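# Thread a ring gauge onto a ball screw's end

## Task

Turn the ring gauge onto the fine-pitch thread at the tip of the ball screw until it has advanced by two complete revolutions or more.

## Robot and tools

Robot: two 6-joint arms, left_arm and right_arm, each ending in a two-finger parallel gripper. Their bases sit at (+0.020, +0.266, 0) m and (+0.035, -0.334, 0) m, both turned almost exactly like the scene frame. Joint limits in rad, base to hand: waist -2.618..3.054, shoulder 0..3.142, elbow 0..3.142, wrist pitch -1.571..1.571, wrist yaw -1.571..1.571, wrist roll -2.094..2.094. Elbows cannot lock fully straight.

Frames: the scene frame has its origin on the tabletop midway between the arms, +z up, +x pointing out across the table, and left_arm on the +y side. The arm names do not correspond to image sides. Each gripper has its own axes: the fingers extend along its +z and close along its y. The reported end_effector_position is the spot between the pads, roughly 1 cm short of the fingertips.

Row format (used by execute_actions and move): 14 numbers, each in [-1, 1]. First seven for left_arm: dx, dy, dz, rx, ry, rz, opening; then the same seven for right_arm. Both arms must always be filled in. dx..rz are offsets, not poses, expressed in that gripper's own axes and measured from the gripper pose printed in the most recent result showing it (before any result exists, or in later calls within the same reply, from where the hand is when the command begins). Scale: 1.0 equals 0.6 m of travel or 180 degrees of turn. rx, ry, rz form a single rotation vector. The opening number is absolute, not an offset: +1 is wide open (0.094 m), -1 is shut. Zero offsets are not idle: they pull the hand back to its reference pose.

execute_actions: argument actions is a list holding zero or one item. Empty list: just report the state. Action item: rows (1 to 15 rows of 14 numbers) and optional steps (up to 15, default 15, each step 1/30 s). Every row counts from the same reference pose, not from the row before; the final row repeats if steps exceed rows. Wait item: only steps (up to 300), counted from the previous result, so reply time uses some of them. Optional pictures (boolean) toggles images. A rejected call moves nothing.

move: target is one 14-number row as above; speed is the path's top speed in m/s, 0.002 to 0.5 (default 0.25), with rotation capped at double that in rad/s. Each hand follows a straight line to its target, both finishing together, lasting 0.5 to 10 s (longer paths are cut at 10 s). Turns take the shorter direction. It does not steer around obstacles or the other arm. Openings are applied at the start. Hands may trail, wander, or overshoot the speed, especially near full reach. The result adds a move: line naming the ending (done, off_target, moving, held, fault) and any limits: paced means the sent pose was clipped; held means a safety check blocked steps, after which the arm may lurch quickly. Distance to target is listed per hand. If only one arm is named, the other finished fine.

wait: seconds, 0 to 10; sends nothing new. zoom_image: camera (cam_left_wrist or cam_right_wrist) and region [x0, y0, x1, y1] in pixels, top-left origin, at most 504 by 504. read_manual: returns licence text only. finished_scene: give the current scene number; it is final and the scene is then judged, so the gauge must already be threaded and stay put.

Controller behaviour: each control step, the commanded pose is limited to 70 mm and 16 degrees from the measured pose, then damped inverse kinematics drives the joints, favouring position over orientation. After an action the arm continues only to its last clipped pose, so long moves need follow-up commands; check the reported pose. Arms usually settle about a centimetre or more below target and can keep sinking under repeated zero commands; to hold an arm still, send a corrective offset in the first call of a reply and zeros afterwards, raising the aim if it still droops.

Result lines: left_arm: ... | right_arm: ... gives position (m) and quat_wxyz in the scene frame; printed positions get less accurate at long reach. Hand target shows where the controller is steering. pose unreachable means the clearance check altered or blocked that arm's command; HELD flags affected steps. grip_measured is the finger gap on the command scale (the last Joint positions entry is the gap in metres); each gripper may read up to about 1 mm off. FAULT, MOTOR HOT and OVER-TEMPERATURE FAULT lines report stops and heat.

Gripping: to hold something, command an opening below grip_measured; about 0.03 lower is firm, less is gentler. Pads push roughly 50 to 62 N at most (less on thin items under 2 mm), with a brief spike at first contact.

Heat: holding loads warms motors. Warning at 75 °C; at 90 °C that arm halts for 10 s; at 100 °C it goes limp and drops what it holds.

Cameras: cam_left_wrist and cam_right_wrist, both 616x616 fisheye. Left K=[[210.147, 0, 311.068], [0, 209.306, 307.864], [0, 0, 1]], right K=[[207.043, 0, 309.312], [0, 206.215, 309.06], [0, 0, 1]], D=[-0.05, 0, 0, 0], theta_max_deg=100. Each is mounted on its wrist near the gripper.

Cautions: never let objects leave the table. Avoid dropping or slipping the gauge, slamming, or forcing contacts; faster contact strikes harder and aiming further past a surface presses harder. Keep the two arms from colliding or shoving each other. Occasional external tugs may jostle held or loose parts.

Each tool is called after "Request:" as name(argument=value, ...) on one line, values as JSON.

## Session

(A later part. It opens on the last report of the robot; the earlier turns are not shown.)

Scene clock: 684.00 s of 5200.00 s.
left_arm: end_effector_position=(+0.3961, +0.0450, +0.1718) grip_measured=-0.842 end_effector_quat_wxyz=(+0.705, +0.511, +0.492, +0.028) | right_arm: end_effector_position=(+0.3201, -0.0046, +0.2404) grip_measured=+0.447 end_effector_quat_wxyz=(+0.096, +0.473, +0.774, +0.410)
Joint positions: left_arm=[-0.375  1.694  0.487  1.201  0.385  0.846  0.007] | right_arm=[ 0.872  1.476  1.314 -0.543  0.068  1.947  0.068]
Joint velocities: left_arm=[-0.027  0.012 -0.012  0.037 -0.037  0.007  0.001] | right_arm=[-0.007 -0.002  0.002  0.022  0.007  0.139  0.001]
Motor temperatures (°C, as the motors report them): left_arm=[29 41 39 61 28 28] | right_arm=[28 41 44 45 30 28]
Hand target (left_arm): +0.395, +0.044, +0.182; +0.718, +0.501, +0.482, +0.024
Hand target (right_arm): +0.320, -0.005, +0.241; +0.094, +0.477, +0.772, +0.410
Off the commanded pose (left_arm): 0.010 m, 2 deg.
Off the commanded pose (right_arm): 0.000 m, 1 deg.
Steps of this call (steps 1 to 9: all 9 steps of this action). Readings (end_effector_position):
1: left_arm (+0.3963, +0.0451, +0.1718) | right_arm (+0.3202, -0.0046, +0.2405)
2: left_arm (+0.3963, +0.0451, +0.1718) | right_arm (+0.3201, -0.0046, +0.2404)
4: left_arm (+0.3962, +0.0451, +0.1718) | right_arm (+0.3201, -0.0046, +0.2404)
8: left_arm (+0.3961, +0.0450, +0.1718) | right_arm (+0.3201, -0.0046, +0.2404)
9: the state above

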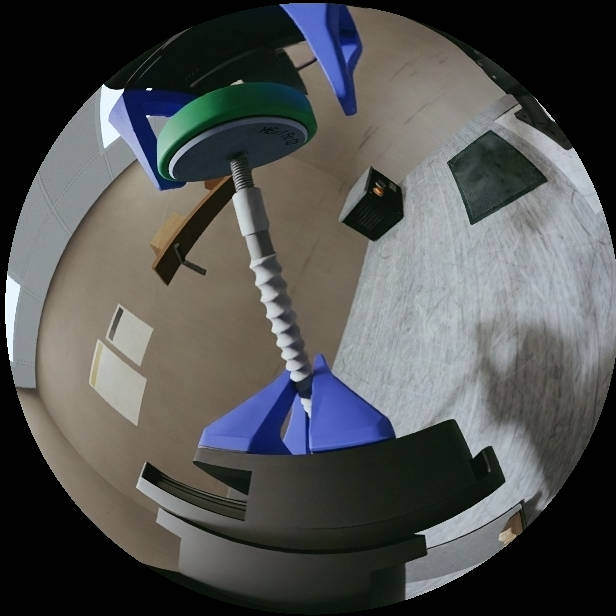

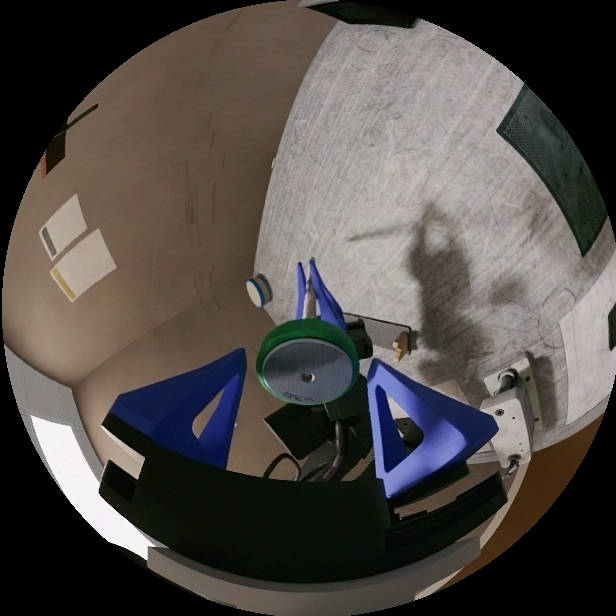

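Request:
execute_actions(actions=[{"rows": [[-0.013,0.0114,-0.0002,-0.0078,-0.010,-0.008,-0.88,0,0,0,0,0,-0.03,0.45],[-0.013,0.0114,-0.0002,-0.0078,-0.010,-0.008,-0.88,0,0,0,0,0,-0.06,0.45],[-0.013,0.0114,-0.0002,-0.0078,-0.010,-0.008,-0.88,0,0,0,0,0,-0.3,0.45]], "steps": 15}], pictures=false)

Request:
execute_actions(actions=[{"rows": [[-0.013,0.0114,-0.0002,-0.0078,-0.010,-0.002,-0.88,0,0,0,0,0,-0.3,0.45]], "steps": 15}], pictures=false)

Request:
execute_actions(actions=[{"rows": [[-0.013,0.0114,-0.0002,-0.0078,-0.010,-0.002,-0.88,0,0,0,0,0,-0.3,0.45]], "steps": 15}], pictures=false)

Request:
execute_actions(actions=[{"rows": [[-0.013,0.0114,-0.0002,-0.0078,-0.010,-0.002,-0.88,0,0,0,0,0,-0.3,0.45]], "steps": 15}], pictures=false)

Request:
execute_actions(actions=[{"rows": [[-0.013,0.0114,-0.0002,-0.0078,-0.010,-0.002,-0.88,0,0,0,0,0,-0.3,0.45]], "steps": 15}], pictures=false)

Request:
execute_actions(actions=[{"rows": [[-0.013,0.0114,-0.0002,-0.0078,-0.010,-0.002,-0.88,0,0,0,0,0,-0.19,0.45]], "steps": 13}], pictures=false)

Request:
execute_actions(actions=[{"rows": [[-0.013,0.0114,-0.0002,-0.0078,-0.010,-0.002,-0.88,-0.0092,-0.0107,0,0.0103,-0.0105,-0.01,0.45]], "steps": 15}], pictures=true)

Request:
zoom_image(camera="cam_right_wrist", region=[220, 280, 400, 460])

Scene clock: 699.70 s of 5200.00 s.
left_arm: end_effector_position=(+0.3961, +0.0450, +0.1718) grip_measured=-0.842 end_effector_quat_wxyz=(+0.705, +0.508, +0.495, +0.024) | right_arm: end_effector_position=(+0.3201, -0.0046, +0.2404) grip_measured=+0.447 end_effector_quat_wxyz=(+0.217, +0.212, +0.882, +0.360)
Joint positions: left_arm=[-0.375  1.694  0.487  1.201  0.385  0.835  0.007] | right_arm=[ 0.872  1.476  1.314 -0.543  0.068  1.321  0.068]
Joint velocities: left_arm=[ 0.007  0.007 -0.012 -0.051 -0.022 -0.051 -0.   ] | right_arm=[-0.007 -0.002 -0.002 -0.081 -0.095 -1.311 -0.001]
Motor temperatures (°C, as the motors report them): left_arm=[29 42 39 61 28 28] | right_arm=[28 41 44 45 30 28]
Hand target (left_arm): +0.395, +0.044, +0.182; +0.718, +0.497, +0.487, +0.017
Hand target (right_arm): +0.320, -0.005, +0.240; +0.256, +0.121, +0.899, +0.333
Off the commanded pose (left_arm): 0.010 m, 2 deg.
Off the commanded pose (right_arm): 0.000 m, 18 deg; orientation clipped at the last step of the last action.
Steps of this call (steps 1 to 90: nothing new was sent; then 12.20 s passed at rest; steps 91 to 105: all 15 steps of this action). Readings (end_effector_position):
91: left_arm (+0.3961, +0.0450, +0.1718) | right_arm (+0.3201, -0.0046, +0.2404)
92: left_arm (+0.3961, +0.0450, +0.1718) | right_arm (+0.3201, -0.0046, +0.2404)
94: left_arm (+0.3961, +0.0450, +0.1718) | right_arm (+0.3201, -0.0046, +0.2404)
98: left_arm (+0.3961, +0.0450, +0.1718) | right_arm (+0.3201, -0.0046, +0.2404)
105: the state above

Scene clock: 700.20 s of 5200.00 s.
left_arm: end_effector_position=(+0.3961, +0.0450, +0.1718) grip_measured=-0.842 end_effector_quat_wxyz=(+0.705, +0.508, +0.495, +0.024) | right_arm: end_effector_position=(+0.3202, -0.0047, +0.2404) grip_measured=+0.447 end_effector_quat_wxyz=(+0.327, -0.101, +0.902, +0.264)
Joint positions: left_arm=[-0.375  1.694  0.487  1.201  0.385  0.835  0.007] | right_arm=[ 0.872  1.476  1.314 -0.543  0.069  0.627  0.068]
Joint velocities: left_arm=[ 0.002  0.007  0.002 -0.007  0.095 -0.095  0.002] | right_arm=[ 0.007 -0.012 -0.002 -0.007  0.037 -1.385  0.001]
Motor temperatures (°C, as the motors report them): left_arm=[29 42 39 61 28 28] | right_arm=[28 41 44 45 30 28]
Hand target (left_arm): +0.395, +0.044, +0.182; +0.718, +0.499, +0.485, +0.020
Hand target (right_arm): +0.320, -0.005, +0.240; +0.354, -0.192, +0.887, +0.226
Off the commanded pose (left_arm): 0.010 m, 2 deg.
Off the commanded pose (right_arm): 0.000 m, 14 deg; orientation clipped at the last step of the last action.
Steps of this call (steps 1 to 15: all 15 steps of this action). Readings (end_effector_position):
1: left_arm (+0.3961, +0.0450, +0.1718) | right_arm (+0.3201, -0.0046, +0.2404)
2: left_arm (+0.3961, +0.0450, +0.1718) | right_arm (+0.3201, -0.0046, +0.2404)
4: left_arm (+0.3961, +0.0450, +0.1718) | right_arm (+0.3201, -0.0046, +0.2404)
8: left_arm (+0.3961, +0.0450, +0.1718) | right_arm (+0.3201, -0.0046, +0.2404)
15: the state above

Scene clock: 700.70 s of 5200.00 s.
left_arm: end_effector_position=(+0.3961, +0.0450, +0.1718) grip_measured=-0.842 end_effector_quat_wxyz=(+0.705, +0.508, +0.495, +0.024) | right_arm: end_effector_position=(+0.3208, -0.0052, +0.2405) grip_measured=+0.447 end_effector_quat_wxyz=(+0.399, -0.404, +0.812, +0.134)
Joint positions: left_arm=[-0.375  1.694  0.487  1.201  0.385  0.835  0.007] | right_arm=[ 0.872  1.476  1.314 -0.543  0.073 -0.076  0.068]
Joint velocities: left_arm=[ 0.002 -0.007  0.012 -0.022  0.037 -0.037 -0.001] | right_arm=[ 0.007 -0.042  0.002  0.051 -0.022 -1.341 -0.   ]
Motor temperatures (°C, as the motors report them): left_arm=[29 42 39 61 28 28] | right_arm=[28 41 44 45 30 28]
Hand target (left_arm): +0.395, +0.044, +0.182; +0.718, +0.499, +0.485, +0.020
Hand target (right_arm): +0.320, -0.005, +0.240; +0.411, -0.485, +0.767, +0.090
Off the commanded pose (left_arm): 0.010 m, 2 deg.
Off the commanded pose (right_arm): 0.001 m, 14 deg; orientation clipped at the last step of the last action.
Steps of this call (steps 1 to 15: all 15 steps of this action). Readings (end_effector_position):
1: left_arm (+0.3961, +0.0450, +0.1718) | right_arm (+0.3202, -0.0047, +0.2404)
2: left_arm (+0.3961, +0.0450, +0.1718) | right_arm (+0.3203, -0.0047, +0.2404)
4: left_arm (+0.3961, +0.0450, +0.1718) | right_arm (+0.3203, -0.0048, +0.2405)
8: left_arm (+0.3961, +0.0450, +0.1718) | right_arm (+0.3205, -0.0050, +0.2405)
15: the state above

Scene clock: 701.20 s of 5200.00 s.
left_arm: end_effector_position=(+0.3961, +0.0450, +0.1718) grip_measured=-0.842 end_effector_quat_wxyz=(+0.705, +0.508, +0.495, +0.024) | right_arm: end_effector_position=(+0.3220, -0.0064, +0.2406) grip_measured=+0.447 end_effector_quat_wxyz=(-0.421, +0.660, -0.622, +0.018)
Joint positions: left_arm=[-0.375  1.694  0.487  1.201  0.385  0.835  0.007] | right_arm=[ 0.872  1.476  1.314 -0.543  0.082 -0.788  0.068]
Joint velocities: left_arm=[ 0.007  0.022  0.002  0.007 -0.081  0.007 -0.   ] | right_arm=[ 0.002 -0.007  0.012  0.007 -0.066 -1.37   0.001]
Motor temperatures (°C, as the motors report them): left_arm=[29 42 39 61 28 28] | right_arm=[28 41 44 45 30 28]
Hand target (left_arm): +0.395, +0.044, +0.182; +0.718, +0.499, +0.485, +0.020
Hand target (right_arm): +0.321, -0.005, +0.240; -0.416, +0.721, -0.551, +0.061
Off the commanded pose (left_arm): 0.010 m, 2 deg.
Off the commanded pose (right_arm): 0.002 m, 13 deg.
Steps of this call (steps 1 to 15: all 15 steps of this action). Readings (end_effector_position):
1: left_arm (+0.3961, +0.0450, +0.1718) | right_arm (+0.3209, -0.0053, +0.2405)
2: left_arm (+0.3961, +0.0450, +0.1718) | right_arm (+0.3210, -0.0054, +0.2405)
4: left_arm (+0.3961, +0.0450, +0.1718) | right_arm (+0.3212, -0.0056, +0.2405)
8: left_arm (+0.3961, +0.0450, +0.1718) | right_arm (+0.3216, -0.0060, +0.2405)
15: the state above

Scene clock: 701.70 s of 5200.00 s.
left_arm: end_effector_position=(+0.3961, +0.0450, +0.1718) grip_measured=-0.842 end_effector_quat_wxyz=(+0.705, +0.508, +0.495, +0.024) | right_arm: end_effector_position=(+0.3236, -0.0079, +0.2407) grip_measured=+0.447 end_effector_quat_wxyz=(-0.386, +0.835, -0.353, +0.169)
Joint positions: left_arm=[-0.375  1.694  0.487  1.201  0.385  0.835  0.007] | right_arm=[ 0.872  1.476  1.314 -0.543  0.095 -1.505  0.068]
Joint velocities: left_arm=[-0.002 -0.007 -0.007  0.007  0.037 -0.007 -0.   ] | right_arm=[-0.012  0.007 -0.007 -0.007 -0.066 -1.355 -0.001]
Motor temperatures (°C, as the motors report them): left_arm=[29 42 39 61 28 28] | right_arm=[28 41 44 45 30 28]
Hand target (left_arm): +0.395, +0.044, +0.182; +0.718, +0.499, +0.485, +0.020
Hand target (right_arm): +0.322, -0.006, +0.241; -0.367, +0.867, -0.266, +0.206
Off the commanded pose (left_arm): 0.010 m, 2 deg.
Off the commanded pose (right_arm): 0.002 m, 13 deg.
Steps of this call (steps 1 to 15: all 15 steps of this action). Readings (end_effector_position):
1: left_arm (+0.3961, +0.0450, +0.1718) | right_arm (+0.3221, -0.0065, +0.2406)
2: left_arm (+0.3961, +0.0450, +0.1718) | right_arm (+0.3223, -0.0066, +0.2406)
4: left_arm (+0.3961, +0.0450, +0.1718) | right_arm (+0.3226, -0.0069, +0.2406)
8: left_arm (+0.3961, +0.0450, +0.1718) | right_arm (+0.3232, -0.0075, +0.2407)
15: the state above

Scene clock: 702.13 s of 5200.00 s.
left_arm: end_effector_position=(+0.3961, +0.0450, +0.1718) grip_measured=-0.842 end_effector_quat_wxyz=(+0.705, +0.508, +0.495, +0.024) | right_arm: end_effector_position=(+0.3245, -0.0087, +0.2408) grip_measured=+0.447 end_effector_quat_wxyz=(-0.327, +0.898, -0.128, +0.266)
Joint positions: left_arm=[-0.375  1.694  0.487  1.201  0.385  0.835  0.007] | right_arm=[ 0.872  1.476  1.314 -0.543  0.102 -2.025  0.068]
Joint velocities: left_arm=[-0.017 -0.012  0.007 -0.022 -0.066  0.051 -0.   ] | right_arm=[-0.012 -0.007 -0.012 -0.022 -0.081 -0.491 -0.   ]
Motor temperatures (°C, as the motors report them): left_arm=[29 42 39 61 28 28] | right_arm=[28 41 44 45 30 28]
Hand target (left_arm): +0.395, +0.044, +0.182; +0.718, +0.499, +0.485, +0.020
Hand target (right_arm): +0.324, -0.008, +0.241; -0.319, +0.902, -0.093, +0.276
Off the commanded pose (left_arm): 0.010 m, 2 deg.
Off the commanded pose (right_arm): 0.001 m, 4 deg.
Steps of this call (steps 1 to 13: all 13 steps of this action). Readings (end_effector_position):
1: left_arm (+0.3961, +0.0450, +0.1718) | right_arm (+0.3237, -0.0079, +0.2407)
2: left_arm (+0.3961, +0.0450, +0.1718) | right_arm (+0.3239, -0.0081, +0.2407)
4: left_arm (+0.3961, +0.0450, +0.1718) | right_arm (+0.3242, -0.0084, +0.2407)
8: left_arm (+0.3961, +0.0450, +0.1718) | right_arm (+0.3245, -0.0087, +0.2408)
13: the state above

Scene clock: 702.63 s of 5200.00 s.
left_arm: end_effector_position=(+0.3961, +0.0450, +0.1718) grip_measured=-0.842 end_effector_quat_wxyz=(+0.705, +0.508, +0.495, +0.024) | right_arm: end_effector_position=(+0.3215, -0.0033, +0.2427) grip_measured=+0.447 end_effector_quat_wxyz=(-0.336, +0.898, -0.107, +0.262)
Joint positions: left_arm=[-0.375  1.694  0.487  1.201  0.385  0.835  0.007] | right_arm=[ 0.872  1.476  1.314 -0.531  0.069 -2.056  0.068]
Joint velocities: left_arm=[ 0.007  0.007  0.007 -0.022  0.007 -0.037  0.001] | right_arm=[ 0.007 -0.002  0.002 -0.066 -0.037 -0.007 -0.001]
Motor temperatures (°C, as the motors report them): left_arm=[29 42 39 62 28 28] | right_arm=[28 41 44 45 30 28]
Hand target (left_arm): +0.395, +0.044, +0.182; +0.718, +0.499, +0.485, +0.020
Hand target (right_arm): +0.320, -0.002, +0.243; -0.340, +0.898, -0.104, +0.258
Off the commanded pose (left_arm): 0.010 m, 2 deg.
Off the commanded pose (right_arm): 0.002 m, 1 deg.
Steps of this call (steps 1 to 15: all 15 steps of this action). Readings (end_effector_position):
1: left_arm (+0.3961, +0.0450, +0.1718) | right_arm (+0.3241, -0.0081, +0.2409)
2: left_arm (+0.3961, +0.0450, +0.1718) | right_arm (+0.3236, -0.0072, +0.2412)
4: left_arm (+0.3961, +0.0450, +0.1718) | right_arm (+0.3228, -0.0057, +0.2418)
8: left_arm (+0.3961, +0.0450, +0.1718) | right_arm (+0.3220, -0.0041, +0.2424)
15: the state above

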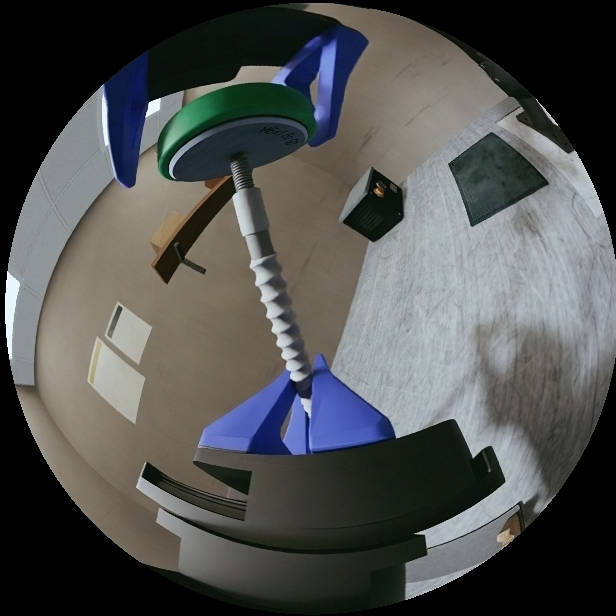

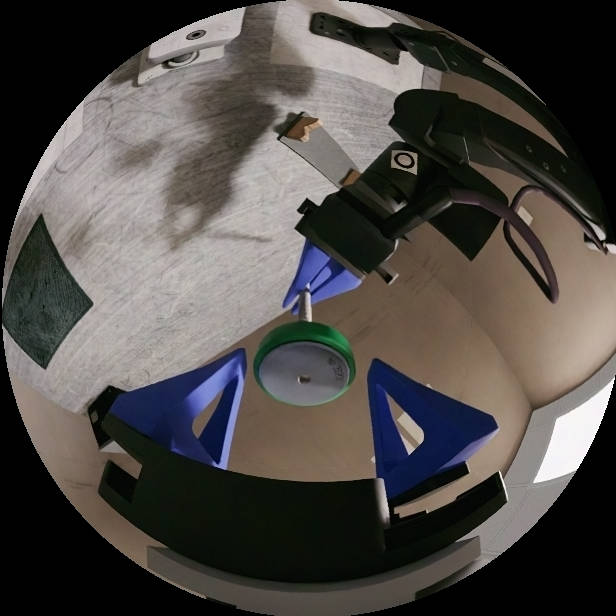

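Region (220, 280, 400, 460) of cam_right_wrist's 616x616 image, scaled by 2.800, with more detail than that image has.

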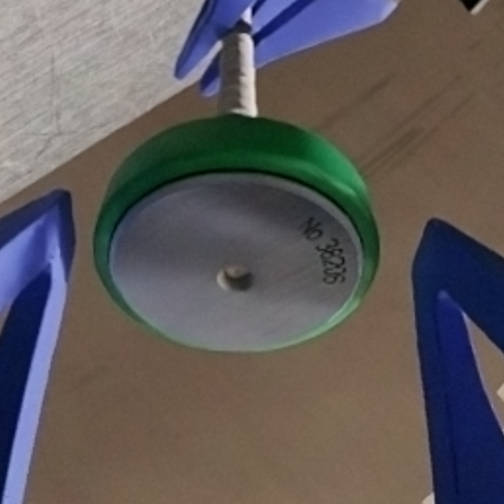

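Request:
execute_actions(actions=[{"rows": [[-0.013,0.0114,-0.0002,-0.0078,-0.010,-0.002,-0.88,0.0022,0.005,0,-0.0044,0.0028,0,0.3],[-0.013,0.0114,-0.0002,-0.0078,-0.010,-0.002,-0.88,0.0022,0.005,0,-0.0044,0.0028,0,0.25],[-0.013,0.0114,-0.0002,-0.0078,-0.010,-0.002,-0.88,0.0022,0.005,0,-0.0044,0.0028,0,0.22],[-0.013,0.0114,-0.0002,-0.0078,-0.010,-0.002,-0.88,0.0022,0.005,0,-0.0044,0.0028,0,0.2],[-0.013,0.0114,-0.0002,-0.0078,-0.010,-0.002,-0.88,0.0022,0.005,0,-0.0044,0.0028,0,0.18],[-0.013,0.0114,-0.0002,-0.0078,-0.010,-0.002,-0.88,0.0022,0.005,0,-0.0044,0.0028,0,0.16],[-0.013,0.0114,-0.0002,-0.0078,-0.010,-0.002,-0.88,0.0022,0.005,0,-0.0044,0.0028,0,0.14],[-0.013,0.0114,-0.0002,-0.0078,-0.010,-0.002,-0.88,0.0022,0.005,0,-0.0044,0.0028,0,0.12],[-0.013,0.0114,-0.0002,-0.0078,-0.010,-0.002,-0.88,0.0022,0.005,0,-0.0044,0.0028,0,0.105],[-0.013,0.0114,-0.0002,-0.0078,-0.010,-0.002,-0.88,0.0022,0.005,0,-0.0044,0.0028,0,0.09],[-0.013,0.0114,-0.0002,-0.0078,-0.010,-0.002,-0.88,0.0022,0.005,0,-0.0044,0.0028,0,0.08],[-0.013,0.0114,-0.0002,-0.0078,-0.010,-0.002,-0.88,0.0022,0.005,0,-0.0044,0.0028,0,0.07],[-0.013,0.0114,-0.0002,-0.0078,-0.010,-0.002,-0.88,0.0022,0.005,0,-0.0044,0.0028,0,0.055],[-0.013,0.0114,-0.0002,-0.0078,-0.010,-0.002,-0.88,0.0022,0.005,0,-0.0044,0.0028,0,0.045]], "steps": 15}], pictures=false)

Request:
execute_actions(actions=[{"rows": [[-0.013,0.0114,-0.0002,-0.0078,-0.010,-0.0025,-0.88,0,0,0.004,0,0,0.03,0.045],[-0.013,0.0114,-0.0002,-0.0078,-0.010,-0.0025,-0.88,0,0,0.006,0,0,0.06,0.045],[-0.013,0.0114,-0.0002,-0.0078,-0.010,-0.0025,-0.88,0,0,0.007,0,0,0.3,0.045]], "steps": 15}], pictures=false)

Request:
execute_actions(actions=[{"rows": [[-0.013,0.0114,-0.0002,-0.0078,-0.010,-0.0025,-0.88,0,0,0.007,0,0,0.3,0.045]], "steps": 15}], pictures=false)

Request:
execute_actions(actions=[{"rows": [[-0.013,0.0114,-0.0002,-0.0078,-0.010,-0.0025,-0.88,0,0,0.007,0,0,0.3,0.045]], "steps": 15}], pictures=false)

Request:
execute_actions(actions=[{"rows": [[-0.013,0.0114,-0.0002,-0.0078,-0.010,-0.003,-0.88,0,0,0.007,0,0,0.3,0.045]], "steps": 15}], pictures=false)

Request:
execute_actions(actions=[{"rows": [[-0.013,0.0114,-0.0002,-0.0078,-0.010,-0.004,-0.88,0,0,0.007,0,0,0.3,0.045]], "steps": 15}], pictures=false)

Request:
execute_actions(actions=[{"rows": [[-0.013,0.0114,-0.0002,-0.0078,-0.010,-0.004,-0.88,0,0,0.007,0,0,0.25,0.045]], "steps": 15}], pictures=false)

Request:
execute_actions(actions=[{"rows": [[-0.013,0.0114,-0.0002,-0.0078,-0.010,-0.002,-0.88,0,0,0.003,0,0,0.03,0.045],[-0.013,0.0114,-0.0002,-0.0078,-0.010,-0.002,-0.88,0,0,0,0,0,0.03,0.045],[-0.013,0.0114,-0.0002,-0.0078,-0.010,-0.002,-0.88,0,0,0,0,0,0.03,0.06],[-0.013,0.0114,-0.0002,-0.0078,-0.010,-0.002,-0.88,0,0,0,0,0,0.03,0.1],[-0.013,0.0114,-0.0002,-0.0078,-0.010,-0.002,-0.88,0,0,0,0,0,0.03,0.2],[-0.013,0.0114,-0.0002,-0.0078,-0.010,-0.002,-0.88,0,0,0,0,0,0.03,0.45]], "steps": 9}], pictures=true)

Request:
zoom_image(camera="cam_left_wrist", region=[195, 120, 285, 210])

Scene clock: 731.23 s of 5200.00 s.
left_arm: end_effector_position=(+0.3961, +0.0449, +0.1718) grip_measured=-0.842 end_effector_quat_wxyz=(+0.705, +0.508, +0.495, +0.024) | right_arm: end_effector_position=(+0.3225, -0.0050, +0.2421) grip_measured=+0.079 end_effector_quat_wxyz=(-0.332, +0.899, -0.109, +0.265)
Joint positions: left_arm=[-0.375  1.694  0.487  1.201  0.386  0.835  0.007] | right_arm=[ 0.872  1.476  1.314 -0.535  0.08  -2.057  0.051]
Joint velocities: left_arm=[-0.007 -0.007  0.002 -0.11   0.037  0.007  0.001] | right_arm=[-0.012 -0.022 -0.002 -0.051  0.022 -0.007  0.   ]
Motor temperatures (°C, as the motors report them): left_arm=[29 42 39 62 28 28] | right_arm=[28 41 44 45 30 28]
Hand target (left_arm): +0.395, +0.044, +0.182; +0.718, +0.499, +0.485, +0.020
Hand target (right_arm): +0.323, -0.006, +0.241; -0.330, +0.900, -0.110, +0.264
Off the commanded pose (left_arm): 0.010 m, 2 deg.
Off the commanded pose (right_arm): 0.001 m, 0 deg.
Steps of this call (steps 1 to 90: nothing new was sent; then 25.10 s passed at rest; steps 91 to 105: all 15 steps of this action). Readings (end_effector_position):
91: left_arm (+0.3961, +0.0450, +0.1718) | right_arm (+0.3216, -0.0033, +0.2428)
92: left_arm (+0.3961, +0.0450, +0.1718) | right_arm (+0.3218, -0.0035, +0.2428)
94: left_arm (+0.3961, +0.0450, +0.1718) | right_arm (+0.3222, -0.0038, +0.2428)
98: left_arm (+0.3961, +0.0450, +0.1718) | right_arm (+0.3226, -0.0045, +0.2426)
105: the state above

Scene clock: 731.73 s of 5200.00 s.
left_arm: end_effector_position=(+0.3963, +0.0451, +0.1716) grip_measured=-0.842 end_effector_quat_wxyz=(+0.705, +0.508, +0.495, +0.024) | right_arm: end_effector_position=(+0.3226, -0.0049, +0.2412) grip_measured=+0.079 end_effector_quat_wxyz=(-0.396, +0.823, -0.379, +0.150)
Joint positions: left_arm=[-0.375  1.694  0.487  1.201  0.384  0.835  0.007] | right_arm=[ 0.872  1.478  1.314 -0.535  0.08  -1.434  0.051]
Joint velocities: left_arm=[ 0.002 -0.002 -0.007 -0.022 -0.066 -0.007  0.001] | right_arm=[-0.012 -0.002 -0.017  0.066  0.022  1.267 -0.001]
Motor temperatures (°C, as the motors report them): left_arm=[29 42 39 62 28 28] | right_arm=[28 41 44 45 30 28]
Hand target (left_arm): +0.395, +0.044, +0.182; +0.718, +0.498, +0.485, +0.019
Hand target (right_arm): +0.325, -0.003, +0.239; -0.411, +0.779, -0.462, +0.104
Off the commanded pose (left_arm): 0.011 m, 2 deg.
Off the commanded pose (right_arm): 0.004 m, 18 deg; orientation clipped at the last step of the last action.
Steps of this call (steps 1 to 15: all 15 steps of this action). Readings (end_effector_position):
1: left_arm (+0.3961, +0.0449, +0.1718) | right_arm (+0.3225, -0.0050, +0.2421)
2: left_arm (+0.3961, +0.0449, +0.1718) | right_arm (+0.3225, -0.0050, +0.2421)
4: left_arm (+0.3961, +0.0449, +0.1718) | right_arm (+0.3225, -0.0050, +0.2421)
8: left_arm (+0.3962, +0.0450, +0.1717) | right_arm (+0.3226, -0.0049, +0.2414)
15: the state above

Scene clock: 732.23 s of 5200.00 s.
left_arm: end_effector_position=(+0.3963, +0.0451, +0.1716) grip_measured=-0.842 end_effector_quat_wxyz=(+0.705, +0.508, +0.495, +0.024) | right_arm: end_effector_position=(+0.3224, -0.0051, +0.2408) grip_measured=+0.079 end_effector_quat_wxyz=(-0.422, +0.653, -0.628, +0.011)
Joint positions: left_arm=[-0.375  1.694  0.487  1.201  0.384  0.835  0.007] | right_arm=[ 0.872  1.478  1.314 -0.537  0.079 -0.765  0.051]
Joint velocities: left_arm=[-0.002  0.007 -0.002 -0.051 -0.007  0.022  0.001] | right_arm=[ 0.002 -0.027  0.017  0.022 -0.022  1.297  0.   ]
Motor temperatures (°C, as the motors report them): left_arm=[29 42 39 62 28 28] | right_arm=[28 41 44 45 30 28]
Hand target (left_arm): +0.395, +0.044, +0.182; +0.718, +0.498, +0.486, +0.020
Hand target (right_arm): +0.325, -0.003, +0.239; -0.422, +0.585, -0.692, -0.036
Off the commanded pose (left_arm): 0.010 m, 2 deg.
Off the commanded pose (right_arm): 0.004 m, 16 deg; orientation clipped at the last step of the last action.
Steps of this call (steps 1 to 15: all 15 steps of this action). Readings (end_effector_position):
1: left_arm (+0.3963, +0.0451, +0.1716) | right_arm (+0.3226, -0.0049, +0.2412)
2: left_arm (+0.3963, +0.0451, +0.1716) | right_arm (+0.3226, -0.0050, +0.2411)
4: left_arm (+0.3963, +0.0451, +0.1716) | right_arm (+0.3225, -0.0050, +0.2410)
8: left_arm (+0.3963, +0.0451, +0.1716) | right_arm (+0.3225, -0.0051, +0.2409)
15: the state above

Scene clock: 732.73 s of 5200.00 s.
left_arm: end_effector_position=(+0.3963, +0.0451, +0.1716) grip_measured=-0.842 end_effector_quat_wxyz=(+0.705, +0.508, +0.495, +0.024) | right_arm: end_effector_position=(+0.3221, -0.0050, +0.2407) grip_measured=+0.079 end_effector_quat_wxyz=(+0.402, -0.407, +0.810, +0.130)
Joint positions: left_arm=[-0.375  1.694  0.487  1.201  0.384  0.835  0.007] | right_arm=[ 0.872  1.478  1.314 -0.537  0.078 -0.087  0.051]
Joint velocities: left_arm=[-0.007 -0.007 -0.032 -0.081 -0.022  0.007 -0.001] | right_arm=[-0.002  0.002  0.002  0.066  0.007  1.311  0.   ]
Motor temperatures (°C, as the motors report them): left_arm=[29 42 39 62 28 28] | right_arm=[28 41 44 45 30 28]
Hand target (left_arm): +0.395, +0.044, +0.182; +0.718, +0.498, +0.486, +0.020
Hand target (right_arm): +0.325, -0.003, +0.238; +0.385, -0.322, +0.847, +0.174
Off the commanded pose (left_arm): 0.010 m, 2 deg.
Off the commanded pose (right_arm): 0.004 m, 15 deg; orientation clipped at the last step of the last action.
Steps of this call (steps 1 to 15: all 15 steps of this action). Readings (end_effector_position):
1: left_arm (+0.3963, +0.0451, +0.1716) | right_arm (+0.3223, -0.0051, +0.2408)
2: left_arm (+0.3963, +0.0451, +0.1716) | right_arm (+0.3223, -0.0051, +0.2408)
4: left_arm (+0.3963, +0.0451, +0.1716) | right_arm (+0.3223, -0.0051, +0.2407)
8: left_arm (+0.3963, +0.0451, +0.1716) | right_arm (+0.3222, -0.0051, +0.2407)
15: the state above

Scene clock: 733.23 s of 5200.00 s.
left_arm: end_effector_position=(+0.3963, +0.0452, +0.1712) grip_measured=-0.842 end_effector_quat_wxyz=(+0.704, +0.508, +0.496, +0.024) | right_arm: end_effector_position=(+0.3221, -0.0047, +0.2399) grip_measured=+0.079 end_effector_quat_wxyz=(+0.334, -0.112, +0.900, +0.257)
Joint positions: left_arm=[-0.375  1.694  0.487  1.199  0.383  0.835  0.007] | right_arm=[ 0.872  1.48   1.314 -0.538  0.077  0.598  0.051]
Joint velocities: left_arm=[-0.007 -0.012 -0.007 -0.081 -0.066  0.022  0.   ] | right_arm=[ 0.007  0.012 -0.002  0.051 -0.022  1.385 -0.001]
Motor temperatures (°C, as the motors report them): left_arm=[29 42 39 62 28 28] | right_arm=[28 41 44 45 30 28]
Hand target (left_arm): +0.395, +0.044, +0.182; +0.718, +0.498, +0.486, +0.019
Hand target (right_arm): +0.324, -0.003, +0.238; +0.303, -0.019, +0.906, +0.294
Off the commanded pose (left_arm): 0.011 m, 2 deg.
Off the commanded pose (right_arm): 0.004 m, 15 deg; orientation clipped at the last step of the last action.
Steps of this call (steps 1 to 15: all 15 steps of this action). Readings (end_effector_position):
1: left_arm (+0.3963, +0.0451, +0.1716) | right_arm (+0.3221, -0.0049, +0.2407)
2: left_arm (+0.3963, +0.0451, +0.1716) | right_arm (+0.3221, -0.0049, +0.2407)
4: left_arm (+0.3963, +0.0451, +0.1716) | right_arm (+0.3220, -0.0049, +0.2407)
8: left_arm (+0.3963, +0.0451, +0.1716) | right_arm (+0.3220, -0.0049, +0.2407)
15: the state above

Scene clock: 733.73 s of 5200.00 s.
left_arm: end_effector_position=(+0.3964, +0.0453, +0.1696) grip_measured=-0.842 end_effector_quat_wxyz=(+0.702, +0.510, +0.496, +0.026) | right_arm: end_effector_position=(+0.3219, -0.0047, +0.2379) grip_measured=+0.079 end_effector_quat_wxyz=(+0.227, +0.195, +0.887, +0.352)
Joint positions: left_arm=[-0.375  1.694  0.487  1.192  0.383  0.842  0.007] | right_arm=[ 0.872  1.483  1.314 -0.541  0.076  1.28   0.051]
Joint velocities: left_arm=[-0.002 -0.007 -0.007  0.022 -0.051  0.007 -0.001] | right_arm=[-0.012 -0.007 -0.007 -0.066  0.051  1.297 -0.   ]
Motor temperatures (°C, as the motors report them): left_arm=[29 42 39 62 28 28] | right_arm=[28 41 44 45 30 28]
Hand target (left_arm): +0.395, +0.044, +0.181; +0.717, +0.497, +0.488, +0.018
Hand target (right_arm): +0.324, -0.003, +0.237; +0.187, +0.285, +0.861, +0.377
Off the commanded pose (left_arm): 0.012 m, 3 deg.
Off the commanded pose (right_arm): 0.003 m, 15 deg; orientation clipped at the last step of the last action.
Steps of this call (steps 1 to 15: all 15 steps of this action). Readings (end_effector_position):
1: left_arm (+0.3963, +0.0452, +0.1709) | right_arm (+0.3221, -0.0046, +0.2395)
2: left_arm (+0.3964, +0.0453, +0.1707) | right_arm (+0.3222, -0.0046, +0.2394)
4: left_arm (+0.3964, +0.0453, +0.1702) | right_arm (+0.3222, -0.0046, +0.2390)
8: left_arm (+0.3964, +0.0453, +0.1698) | right_arm (+0.3221, -0.0047, +0.2384)
15: the state above

Scene clock: 734.23 s of 5200.00 s.
left_arm: end_effector_position=(+0.3962, +0.0451, +0.1696) grip_measured=-0.842 end_effector_quat_wxyz=(+0.702, +0.512, +0.494, +0.028) | right_arm: end_effector_position=(+0.3211, -0.0045, +0.2375) grip_measured=+0.078 end_effector_quat_wxyz=(+0.101, +0.468, +0.779, +0.405)
Joint positions: left_arm=[-0.375  1.694  0.487  1.192  0.384  0.849  0.007] | right_arm=[ 0.872  1.483  1.314 -0.543  0.072  1.93   0.051]
Joint velocities: left_arm=[-0.022  0.002  0.007 -0.007 -0.051 -0.022 -0.   ] | right_arm=[ 0.002  0.012 -0.002 -0.066  0.007  0.696  0.   ]
Motor temperatures (°C, as the motors report them): left_arm=[29 42 39 62 28 28] | right_arm=[28 41 44 45 30 28]
Hand target (left_arm): +0.395, +0.044, +0.180; +0.715, +0.500, +0.488, +0.020
Hand target (right_arm): +0.324, -0.003, +0.235; +0.075, +0.516, +0.748, +0.411
Off the commanded pose (left_arm): 0.010 m, 3 deg.
Off the commanded pose (right_arm): 0.004 m, 8 deg.
Steps of this call (steps 1 to 15: all 15 steps of this action). Readings (end_effector_position):
1: left_arm (+0.3964, +0.0453, +0.1696) | right_arm (+0.3218, -0.0047, +0.2379)
2: left_arm (+0.3964, +0.0453, +0.1696) | right_arm (+0.3217, -0.0047, +0.2378)
4: left_arm (+0.3964, +0.0453, +0.1696) | right_arm (+0.3215, -0.0047, +0.2377)
8: left_arm (+0.3963, +0.0452, +0.1696) | right_arm (+0.3213, -0.0046, +0.2376)
15: the state above

Scene clock: 734.53 s of 5200.00 s.
left_arm: end_effector_position=(+0.3960, +0.0449, +0.1695) grip_measured=-0.842 end_effector_quat_wxyz=(+0.702, +0.514, +0.493, +0.029) | right_arm: end_effector_position=(+0.3210, -0.0046, +0.2374) grip_measured=+0.446 end_effector_quat_wxyz=(+0.084, +0.498, +0.760, +0.408)
Joint positions: left_arm=[-0.375  1.694  0.487  1.191  0.386  0.853  0.007] | right_arm=[ 0.872  1.483  1.314 -0.544  0.072  2.009  0.068]
Joint velocities: left_arm=[ 0.002 -0.012  0.007  0.081  0.066 -0.066  0.   ] | right_arm=[-0.022 -0.002 -0.002 -0.007  0.022  0.081  0.002]
Motor temperatures (°C, as the motors report them): left_arm=[29 42 39 62 28 28] | right_arm=[28 41 44 45 30 28]
Hand target (left_arm): +0.395, +0.044, +0.180; +0.715, +0.503, +0.484, +0.024
Hand target (right_arm): +0.321, -0.004, +0.238; +0.081, +0.504, +0.756, +0.410
Off the commanded pose (left_arm): 0.010 m, 2 deg.
Off the commanded pose (right_arm): 0.000 m, 1 deg.
Steps of this call (steps 1 to 9: all 9 steps of this action). Readings (end_effector_position):
1: left_arm (+0.3962, +0.0451, +0.1696) | right_arm (+0.3211, -0.0045, +0.2375)
2: left_arm (+0.3962, +0.0451, +0.1696) | right_arm (+0.3210, -0.0046, +0.2373)
4: left_arm (+0.3961, +0.0450, +0.1695) | right_arm (+0.3210, -0.0046, +0.2373)
8: left_arm (+0.3960, +0.0449, +0.1695) | right_arm (+0.3210, -0.0046, +0.2374)
9: the state above

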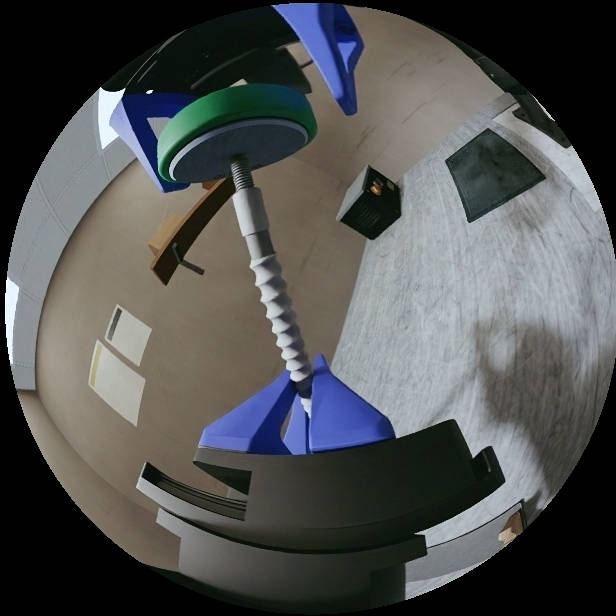

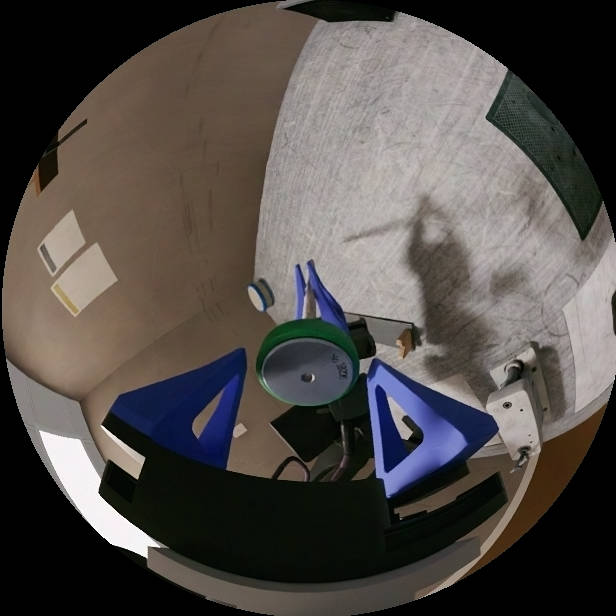

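Region (195, 120, 285, 210) of cam_left_wrist's 616x616 image, scaled by 5.600, with more detail than that image has.

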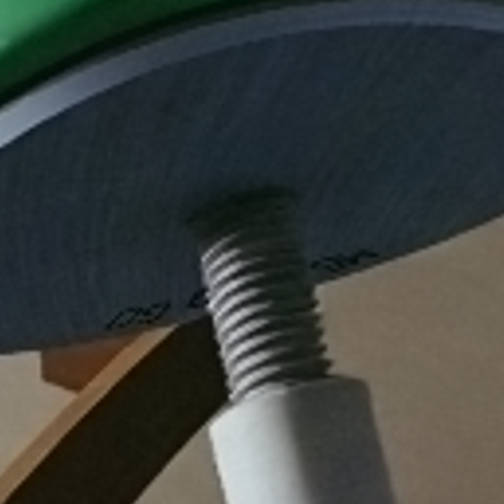

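Request:
execute_actions(actions=[{"rows": [[-0.013,0.0114,-0.0002,-0.0078,-0.010,-0.008,-0.88,0,0,0,0,0,-0.03,0.45],[-0.013,0.0114,-0.0002,-0.0078,-0.010,-0.008,-0.88,0,0,0,0,0,-0.06,0.45],[-0.013,0.0114,-0.0002,-0.0078,-0.010,-0.008,-0.88,0,0,0,0,0,-0.3,0.45]], "steps": 15}], pictures=false)

Request:
execute_actions(actions=[{"rows": [[-0.013,0.0114,-0.0002,-0.0078,-0.010,-0.002,-0.88,0,0,0,0,0,-0.3,0.45]], "steps": 15}], pictures=false)

Request:
execute_actions(actions=[{"rows": [[-0.013,0.0114,-0.0002,-0.0078,-0.010,-0.002,-0.88,0,0,0,0,0,-0.3,0.45]], "steps": 15}], pictures=false)

Request:
execute_actions(actions=[{"rows": [[-0.013,0.0114,-0.0002,-0.0078,-0.010,-0.002,-0.88,0,0,0,0,0,-0.3,0.45]], "steps": 15}], pictures=false)

Request:
execute_actions(actions=[{"rows": [[-0.013,0.0114,-0.0002,-0.0078,-0.010,-0.002,-0.88,0,0,0,0,0,-0.3,0.45]], "steps": 15}], pictures=false)

Request:
execute_actions(actions=[{"rows": [[-0.013,0.0114,-0.0002,-0.0078,-0.010,-0.002,-0.88,0,0,0,0,0,-0.205,0.45]], "steps": 14}], pictures=false)

Request:
execute_actions(actions=[{"rows": [[-0.013,0.0114,-0.0002,-0.0078,-0.010,-0.002,-0.88,-0.0092,-0.0085,0,0.0085,-0.0103,-0.01,0.45]], "steps": 15}], pictures=true)

Request:
zoom_image(camera="cam_right_wrist", region=[220, 280, 400, 460])

Scene clock: 746.93 s of 5200.00 s.
left_arm: end_effector_position=(+0.3960, +0.0449, +0.1695) grip_measured=-0.842 end_effector_quat_wxyz=(+0.702, +0.511, +0.496, +0.025) | right_arm: end_effector_position=(+0.3210, -0.0046, +0.2374) grip_measured=+0.447 end_effector_quat_wxyz=(+0.206, +0.241, +0.876, +0.363)
Joint positions: left_arm=[-0.375  1.694  0.487  1.191  0.386  0.841  0.007] | right_arm=[ 0.872  1.483  1.314 -0.544  0.072  1.386  0.068]
Joint velocities: left_arm=[-0.027 -0.022 -0.002 -0.066 -0.007  0.022  0.   ] | right_arm=[-0.017 -0.002 -0.002 -0.022 -0.022 -1.297 -0.001]
Motor temperatures (°C, as the motors report them): left_arm=[29 42 39 62 28 28] | right_arm=[28 41 44 45 30 28]
Hand target (left_arm): +0.395, +0.044, +0.180; +0.715, +0.500, +0.488, +0.018
Hand target (right_arm): +0.321, -0.005, +0.237; +0.245, +0.151, +0.896, +0.337
Off the commanded pose (left_arm): 0.010 m, 2 deg.
Off the commanded pose (right_arm): 0.000 m, 18 deg; orientation clipped at the last step of the last action.
Steps of this call (steps 1 to 90: nothing new was sent; then 8.90 s passed at rest; steps 91 to 105: all 15 steps of this action). Readings (end_effector_position):
91: left_arm (+0.3960, +0.0449, +0.1695) | right_arm (+0.3210, -0.0046, +0.2374)
92: left_arm (+0.3960, +0.0449, +0.1695) | right_arm (+0.3210, -0.0046, +0.2374)
94: left_arm (+0.3960, +0.0449, +0.1695) | right_arm (+0.3210, -0.0046, +0.2374)
98: left_arm (+0.3960, +0.0449, +0.1695) | right_arm (+0.3210, -0.0046, +0.2374)
105: the state above

Scene clock: 747.43 s of 5200.00 s.
left_arm: end_effector_position=(+0.3960, +0.0449, +0.1695) grip_measured=-0.842 end_effector_quat_wxyz=(+0.702, +0.511, +0.496, +0.025) | right_arm: end_effector_position=(+0.3211, -0.0046, +0.2374) grip_measured=+0.447 end_effector_quat_wxyz=(+0.317, -0.071, +0.906, +0.271)
Joint positions: left_arm=[-0.375  1.694  0.487  1.191  0.386  0.841  0.007] | right_arm=[ 0.872  1.483  1.314 -0.544  0.072  0.693  0.068]
Joint velocities: left_arm=[-0.017  0.007 -0.002 -0.007 -0.022  0.007  0.001] | right_arm=[-0.007  0.002  0.012  0.007 -0.051 -1.355 -0.001]
Motor temperatures (°C, as the motors report them): left_arm=[29 42 39 62 28 28] | right_arm=[28 41 44 45 30 28]
Hand target (left_arm): +0.395, +0.044, +0.180; +0.715, +0.502, +0.486, +0.021
Hand target (right_arm): +0.321, -0.005, +0.237; +0.345, -0.163, +0.894, +0.234
Off the commanded pose (left_arm): 0.010 m, 2 deg.
Off the commanded pose (right_arm): 0.000 m, 14 deg; orientation clipped at the last step of the last action.
Steps of this call (steps 1 to 15: all 15 steps of this action). Readings (end_effector_position):
1: left_arm (+0.3960, +0.0449, +0.1695) | right_arm (+0.3210, -0.0046, +0.2374)
2: left_arm (+0.3960, +0.0449, +0.1695) | right_arm (+0.3210, -0.0046, +0.2374)
4: left_arm (+0.3960, +0.0449, +0.1695) | right_arm (+0.3210, -0.0046, +0.2374)
8: left_arm (+0.3960, +0.0449, +0.1695) | right_arm (+0.3210, -0.0046, +0.2374)
15: the state above

Scene clock: 747.93 s of 5200.00 s.
left_arm: end_effector_position=(+0.3960, +0.0449, +0.1695) grip_measured=-0.842 end_effector_quat_wxyz=(+0.702, +0.511, +0.496, +0.025) | right_arm: end_effector_position=(+0.3216, -0.0051, +0.2374) grip_measured=+0.447 end_effector_quat_wxyz=(+0.391, -0.377, +0.827, +0.144)
Joint positions: left_arm=[-0.375  1.694  0.487  1.191  0.386  0.841  0.007] | right_arm=[ 0.872  1.483  1.314 -0.544  0.076 -0.009  0.068]
Joint velocities: left_arm=[-0.002 -0.007  0.012  0.037 -0.037 -0.007 -0.001] | right_arm=[ 0.002 -0.007 -0.002  0.007 -0.095 -1.355 -0.   ]
Motor temperatures (°C, as the motors report them): left_arm=[29 42 39 62 28 28] | right_arm=[28 41 44 45 30 28]
Hand target (left_arm): +0.395, +0.044, +0.180; +0.715, +0.502, +0.486, +0.021
Hand target (right_arm): +0.321, -0.005, +0.237; +0.405, -0.460, +0.784, +0.101
Off the commanded pose (left_arm): 0.010 m, 2 deg.
Off the commanded pose (right_arm): 0.001 m, 14 deg; orientation clipped at the last step of the last action.
Steps of this call (steps 1 to 15: all 15 steps of this action). Readings (end_effector_position):
1: left_arm (+0.3960, +0.0449, +0.1695) | right_arm (+0.3211, -0.0046, +0.2374)
2: left_arm (+0.3960, +0.0449, +0.1695) | right_arm (+0.3211, -0.0046, +0.2374)
4: left_arm (+0.3960, +0.0449, +0.1695) | right_arm (+0.3212, -0.0047, +0.2374)
8: left_arm (+0.3960, +0.0449, +0.1695) | right_arm (+0.3213, -0.0048, +0.2374)
15: the state above

Scene clock: 748.43 s of 5200.00 s.
left_arm: end_effector_position=(+0.3960, +0.0449, +0.1695) grip_measured=-0.842 end_effector_quat_wxyz=(+0.702, +0.511, +0.496, +0.025) | right_arm: end_effector_position=(+0.3227, -0.0061, +0.2375) grip_measured=+0.447 end_effector_quat_wxyz=(-0.417, +0.640, -0.645, +0.005)
Joint positions: left_arm=[-0.375  1.694  0.487  1.191  0.386  0.841  0.007] | right_arm=[ 0.872  1.483  1.314 -0.544  0.085 -0.72   0.068]
Joint velocities: left_arm=[ 0.012 -0.012  0.002  0.037  0.022 -0.007 -0.   ] | right_arm=[-0.007  0.007 -0.002 -0.022 -0.037 -1.311 -0.001]
Motor temperatures (°C, as the motors report them): left_arm=[29 42 39 63 28 28] | right_arm=[28 41 44 45 30 28]
Hand target (left_arm): +0.395, +0.044, +0.180; +0.715, +0.502, +0.486, +0.021
Hand target (right_arm): +0.322, -0.005, +0.237; -0.414, +0.703, -0.576, +0.048
Off the commanded pose (left_arm): 0.010 m, 2 deg.
Off the commanded pose (right_arm): 0.002 m, 13 deg.
Steps of this call (steps 1 to 15: all 15 steps of this action). Readings (end_effector_position):
1: left_arm (+0.3960, +0.0449, +0.1695) | right_arm (+0.3216, -0.0051, +0.2374)
2: left_arm (+0.3960, +0.0449, +0.1695) | right_arm (+0.3217, -0.0052, +0.2374)
4: left_arm (+0.3960, +0.0449, +0.1695) | right_arm (+0.3219, -0.0054, +0.2375)
8: left_arm (+0.3960, +0.0449, +0.1695) | right_arm (+0.3224, -0.0058, +0.2375)
15: the state above

Scene clock: 748.93 s of 5200.00 s.
left_arm: end_effector_position=(+0.3960, +0.0449, +0.1695) grip_measured=-0.842 end_effector_quat_wxyz=(+0.702, +0.511, +0.496, +0.025) | right_arm: end_effector_position=(+0.3243, -0.0076, +0.2376) grip_measured=+0.447 end_effector_quat_wxyz=(-0.388, +0.824, -0.382, +0.156)
Joint positions: left_arm=[-0.375  1.694  0.487  1.191  0.386  0.841  0.007] | right_arm=[ 0.872  1.483  1.314 -0.544  0.097 -1.437  0.068]
Joint velocities: left_arm=[-0.012 -0.032  0.002  0.095 -0.022 -0.022 -0.001] | right_arm=[-0.007 -0.002  0.002 -0.066  0.022 -1.385 -0.001]
Motor temperatures (°C, as the motors report them): left_arm=[29 42 39 63 28 28] | right_arm=[28 41 44 45 30 28]
Hand target (left_arm): +0.395, +0.044, +0.180; +0.715, +0.502, +0.486, +0.021
Hand target (right_arm): +0.323, -0.006, +0.238; -0.370, +0.859, -0.296, +0.193
Off the commanded pose (left_arm): 0.010 m, 2 deg.
Off the commanded pose (right_arm): 0.002 m, 13 deg.
Steps of this call (steps 1 to 15: all 15 steps of this action). Readings (end_effector_position):
1: left_arm (+0.3960, +0.0449, +0.1695) | right_arm (+0.3228, -0.0062, +0.2375)
2: left_arm (+0.3960, +0.0449, +0.1695) | right_arm (+0.3230, -0.0064, +0.2375)
4: left_arm (+0.3960, +0.0449, +0.1695) | right_arm (+0.3233, -0.0067, +0.2376)
8: left_arm (+0.3960, +0.0449, +0.1695) | right_arm (+0.3239, -0.0073, +0.2376)
15: the state above

Scene clock: 749.40 s of 5200.00 s.
left_arm: end_effector_position=(+0.3960, +0.0449, +0.1695) grip_measured=-0.842 end_effector_quat_wxyz=(+0.702, +0.511, +0.496, +0.025) | right_arm: end_effector_position=(+0.3253, -0.0086, +0.2377) grip_measured=+0.447 end_effector_quat_wxyz=(-0.326, +0.898, -0.138, +0.262)
Joint positions: left_arm=[-0.375  1.694  0.487  1.191  0.386  0.841  0.007] | right_arm=[ 0.872  1.483  1.314 -0.544  0.105 -2.004  0.068]
Joint velocities: left_arm=[ 0.012 -0.007 -0.002  0.022 -0.022  0.022  0.   ] | right_arm=[ 0.002  0.002  0.007  0.022 -0.081 -0.535 -0.   ]
Motor temperatures (°C, as the motors report them): left_arm=[29 42 39 63 28 28] | right_arm=[28 41 44 44 30 28]
Hand target (left_arm): +0.395, +0.044, +0.180; +0.715, +0.502, +0.486, +0.021
Hand target (right_arm): +0.324, -0.008, +0.238; -0.318, +0.903, -0.103, +0.271
Off the commanded pose (left_arm): 0.010 m, 2 deg.
Off the commanded pose (right_arm): 0.001 m, 4 deg.
Steps of this call (steps 1 to 14: all 14 steps of this action). Readings (end_effector_position):
1: left_arm (+0.3960, +0.0449, +0.1695) | right_arm (+0.3244, -0.0077, +0.2377)
2: left_arm (+0.3960, +0.0449, +0.1695) | right_arm (+0.3246, -0.0079, +0.2377)
4: left_arm (+0.3960, +0.0449, +0.1695) | right_arm (+0.3249, -0.0082, +0.2377)
8: left_arm (+0.3960, +0.0449, +0.1695) | right_arm (+0.3253, -0.0086, +0.2377)
14: the state above

Scene clock: 749.90 s of 5200.00 s.
left_arm: end_effector_position=(+0.3960, +0.0449, +0.1695) grip_measured=-0.842 end_effector_quat_wxyz=(+0.702, +0.511, +0.496, +0.025) | right_arm: end_effector_position=(+0.3224, -0.0040, +0.2389) grip_measured=+0.447 end_effector_quat_wxyz=(-0.333, +0.899, -0.118, +0.257)
Joint positions: left_arm=[-0.375  1.694  0.487  1.191  0.386  0.841  0.007] | right_arm=[ 0.872  1.483  1.314 -0.536  0.075 -2.035  0.068]
Joint velocities: left_arm=[-0.007 -0.012 -0.002 -0.066  0.022 -0.037 -0.   ] | right_arm=[-0.002 -0.002  0.002 -0.066 -0.11  -0.022  0.001]
Motor temperatures (°C, as the motors report them): left_arm=[29 42 39 63 28 28] | right_arm=[28 41 44 44 30 28]
Hand target (left_arm): +0.395, +0.044, +0.180; +0.715, +0.502, +0.486, +0.021
Hand target (right_arm): +0.321, -0.002, +0.239; -0.336, +0.899, -0.115, +0.254
Off the commanded pose (left_arm): 0.010 m, 2 deg.
Off the commanded pose (right_arm): 0.002 m, 1 deg.
Steps of this call (steps 1 to 15: all 15 steps of this action). Readings (end_effector_position):
1: left_arm (+0.3960, +0.0449, +0.1695) | right_arm (+0.3249, -0.0081, +0.2378)
2: left_arm (+0.3960, +0.0449, +0.1695) | right_arm (+0.3244, -0.0073, +0.2380)
4: left_arm (+0.3960, +0.0449, +0.1695) | right_arm (+0.3236, -0.0060, +0.2383)
8: left_arm (+0.3960, +0.0449, +0.1695) | right_arm (+0.3228, -0.0047, +0.2388)
15: the state above

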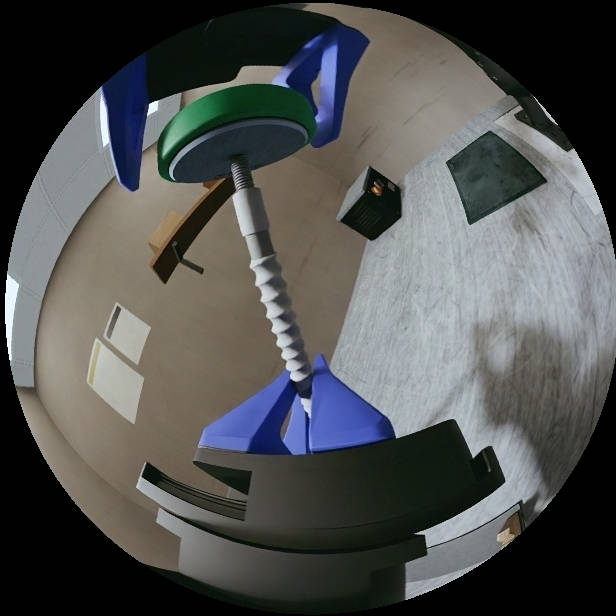

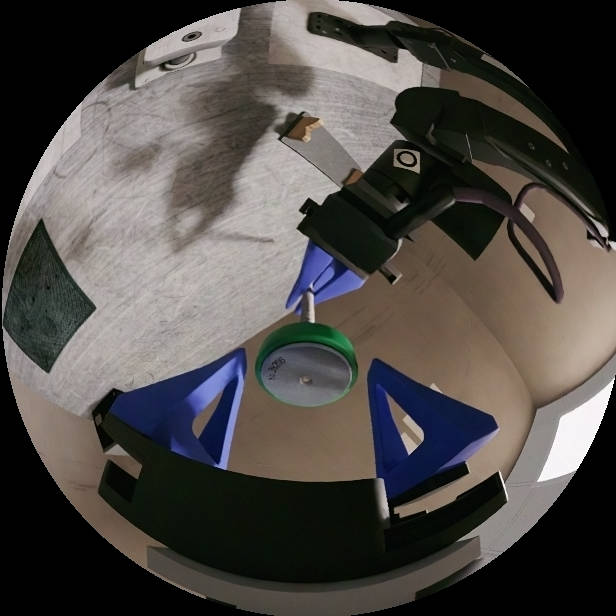

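Region (220, 280, 400, 460) of cam_right_wrist's 616x616 image, scaled by 2.800, with more detail than that image has.

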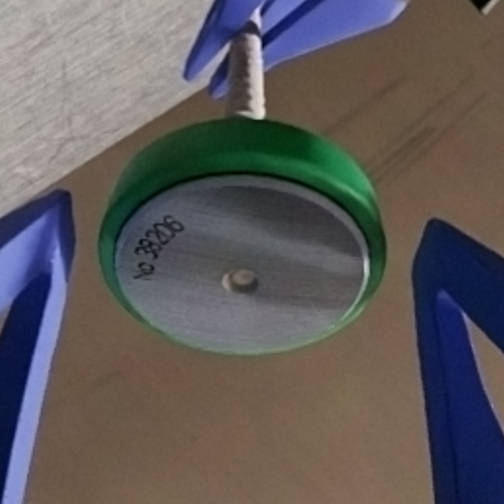

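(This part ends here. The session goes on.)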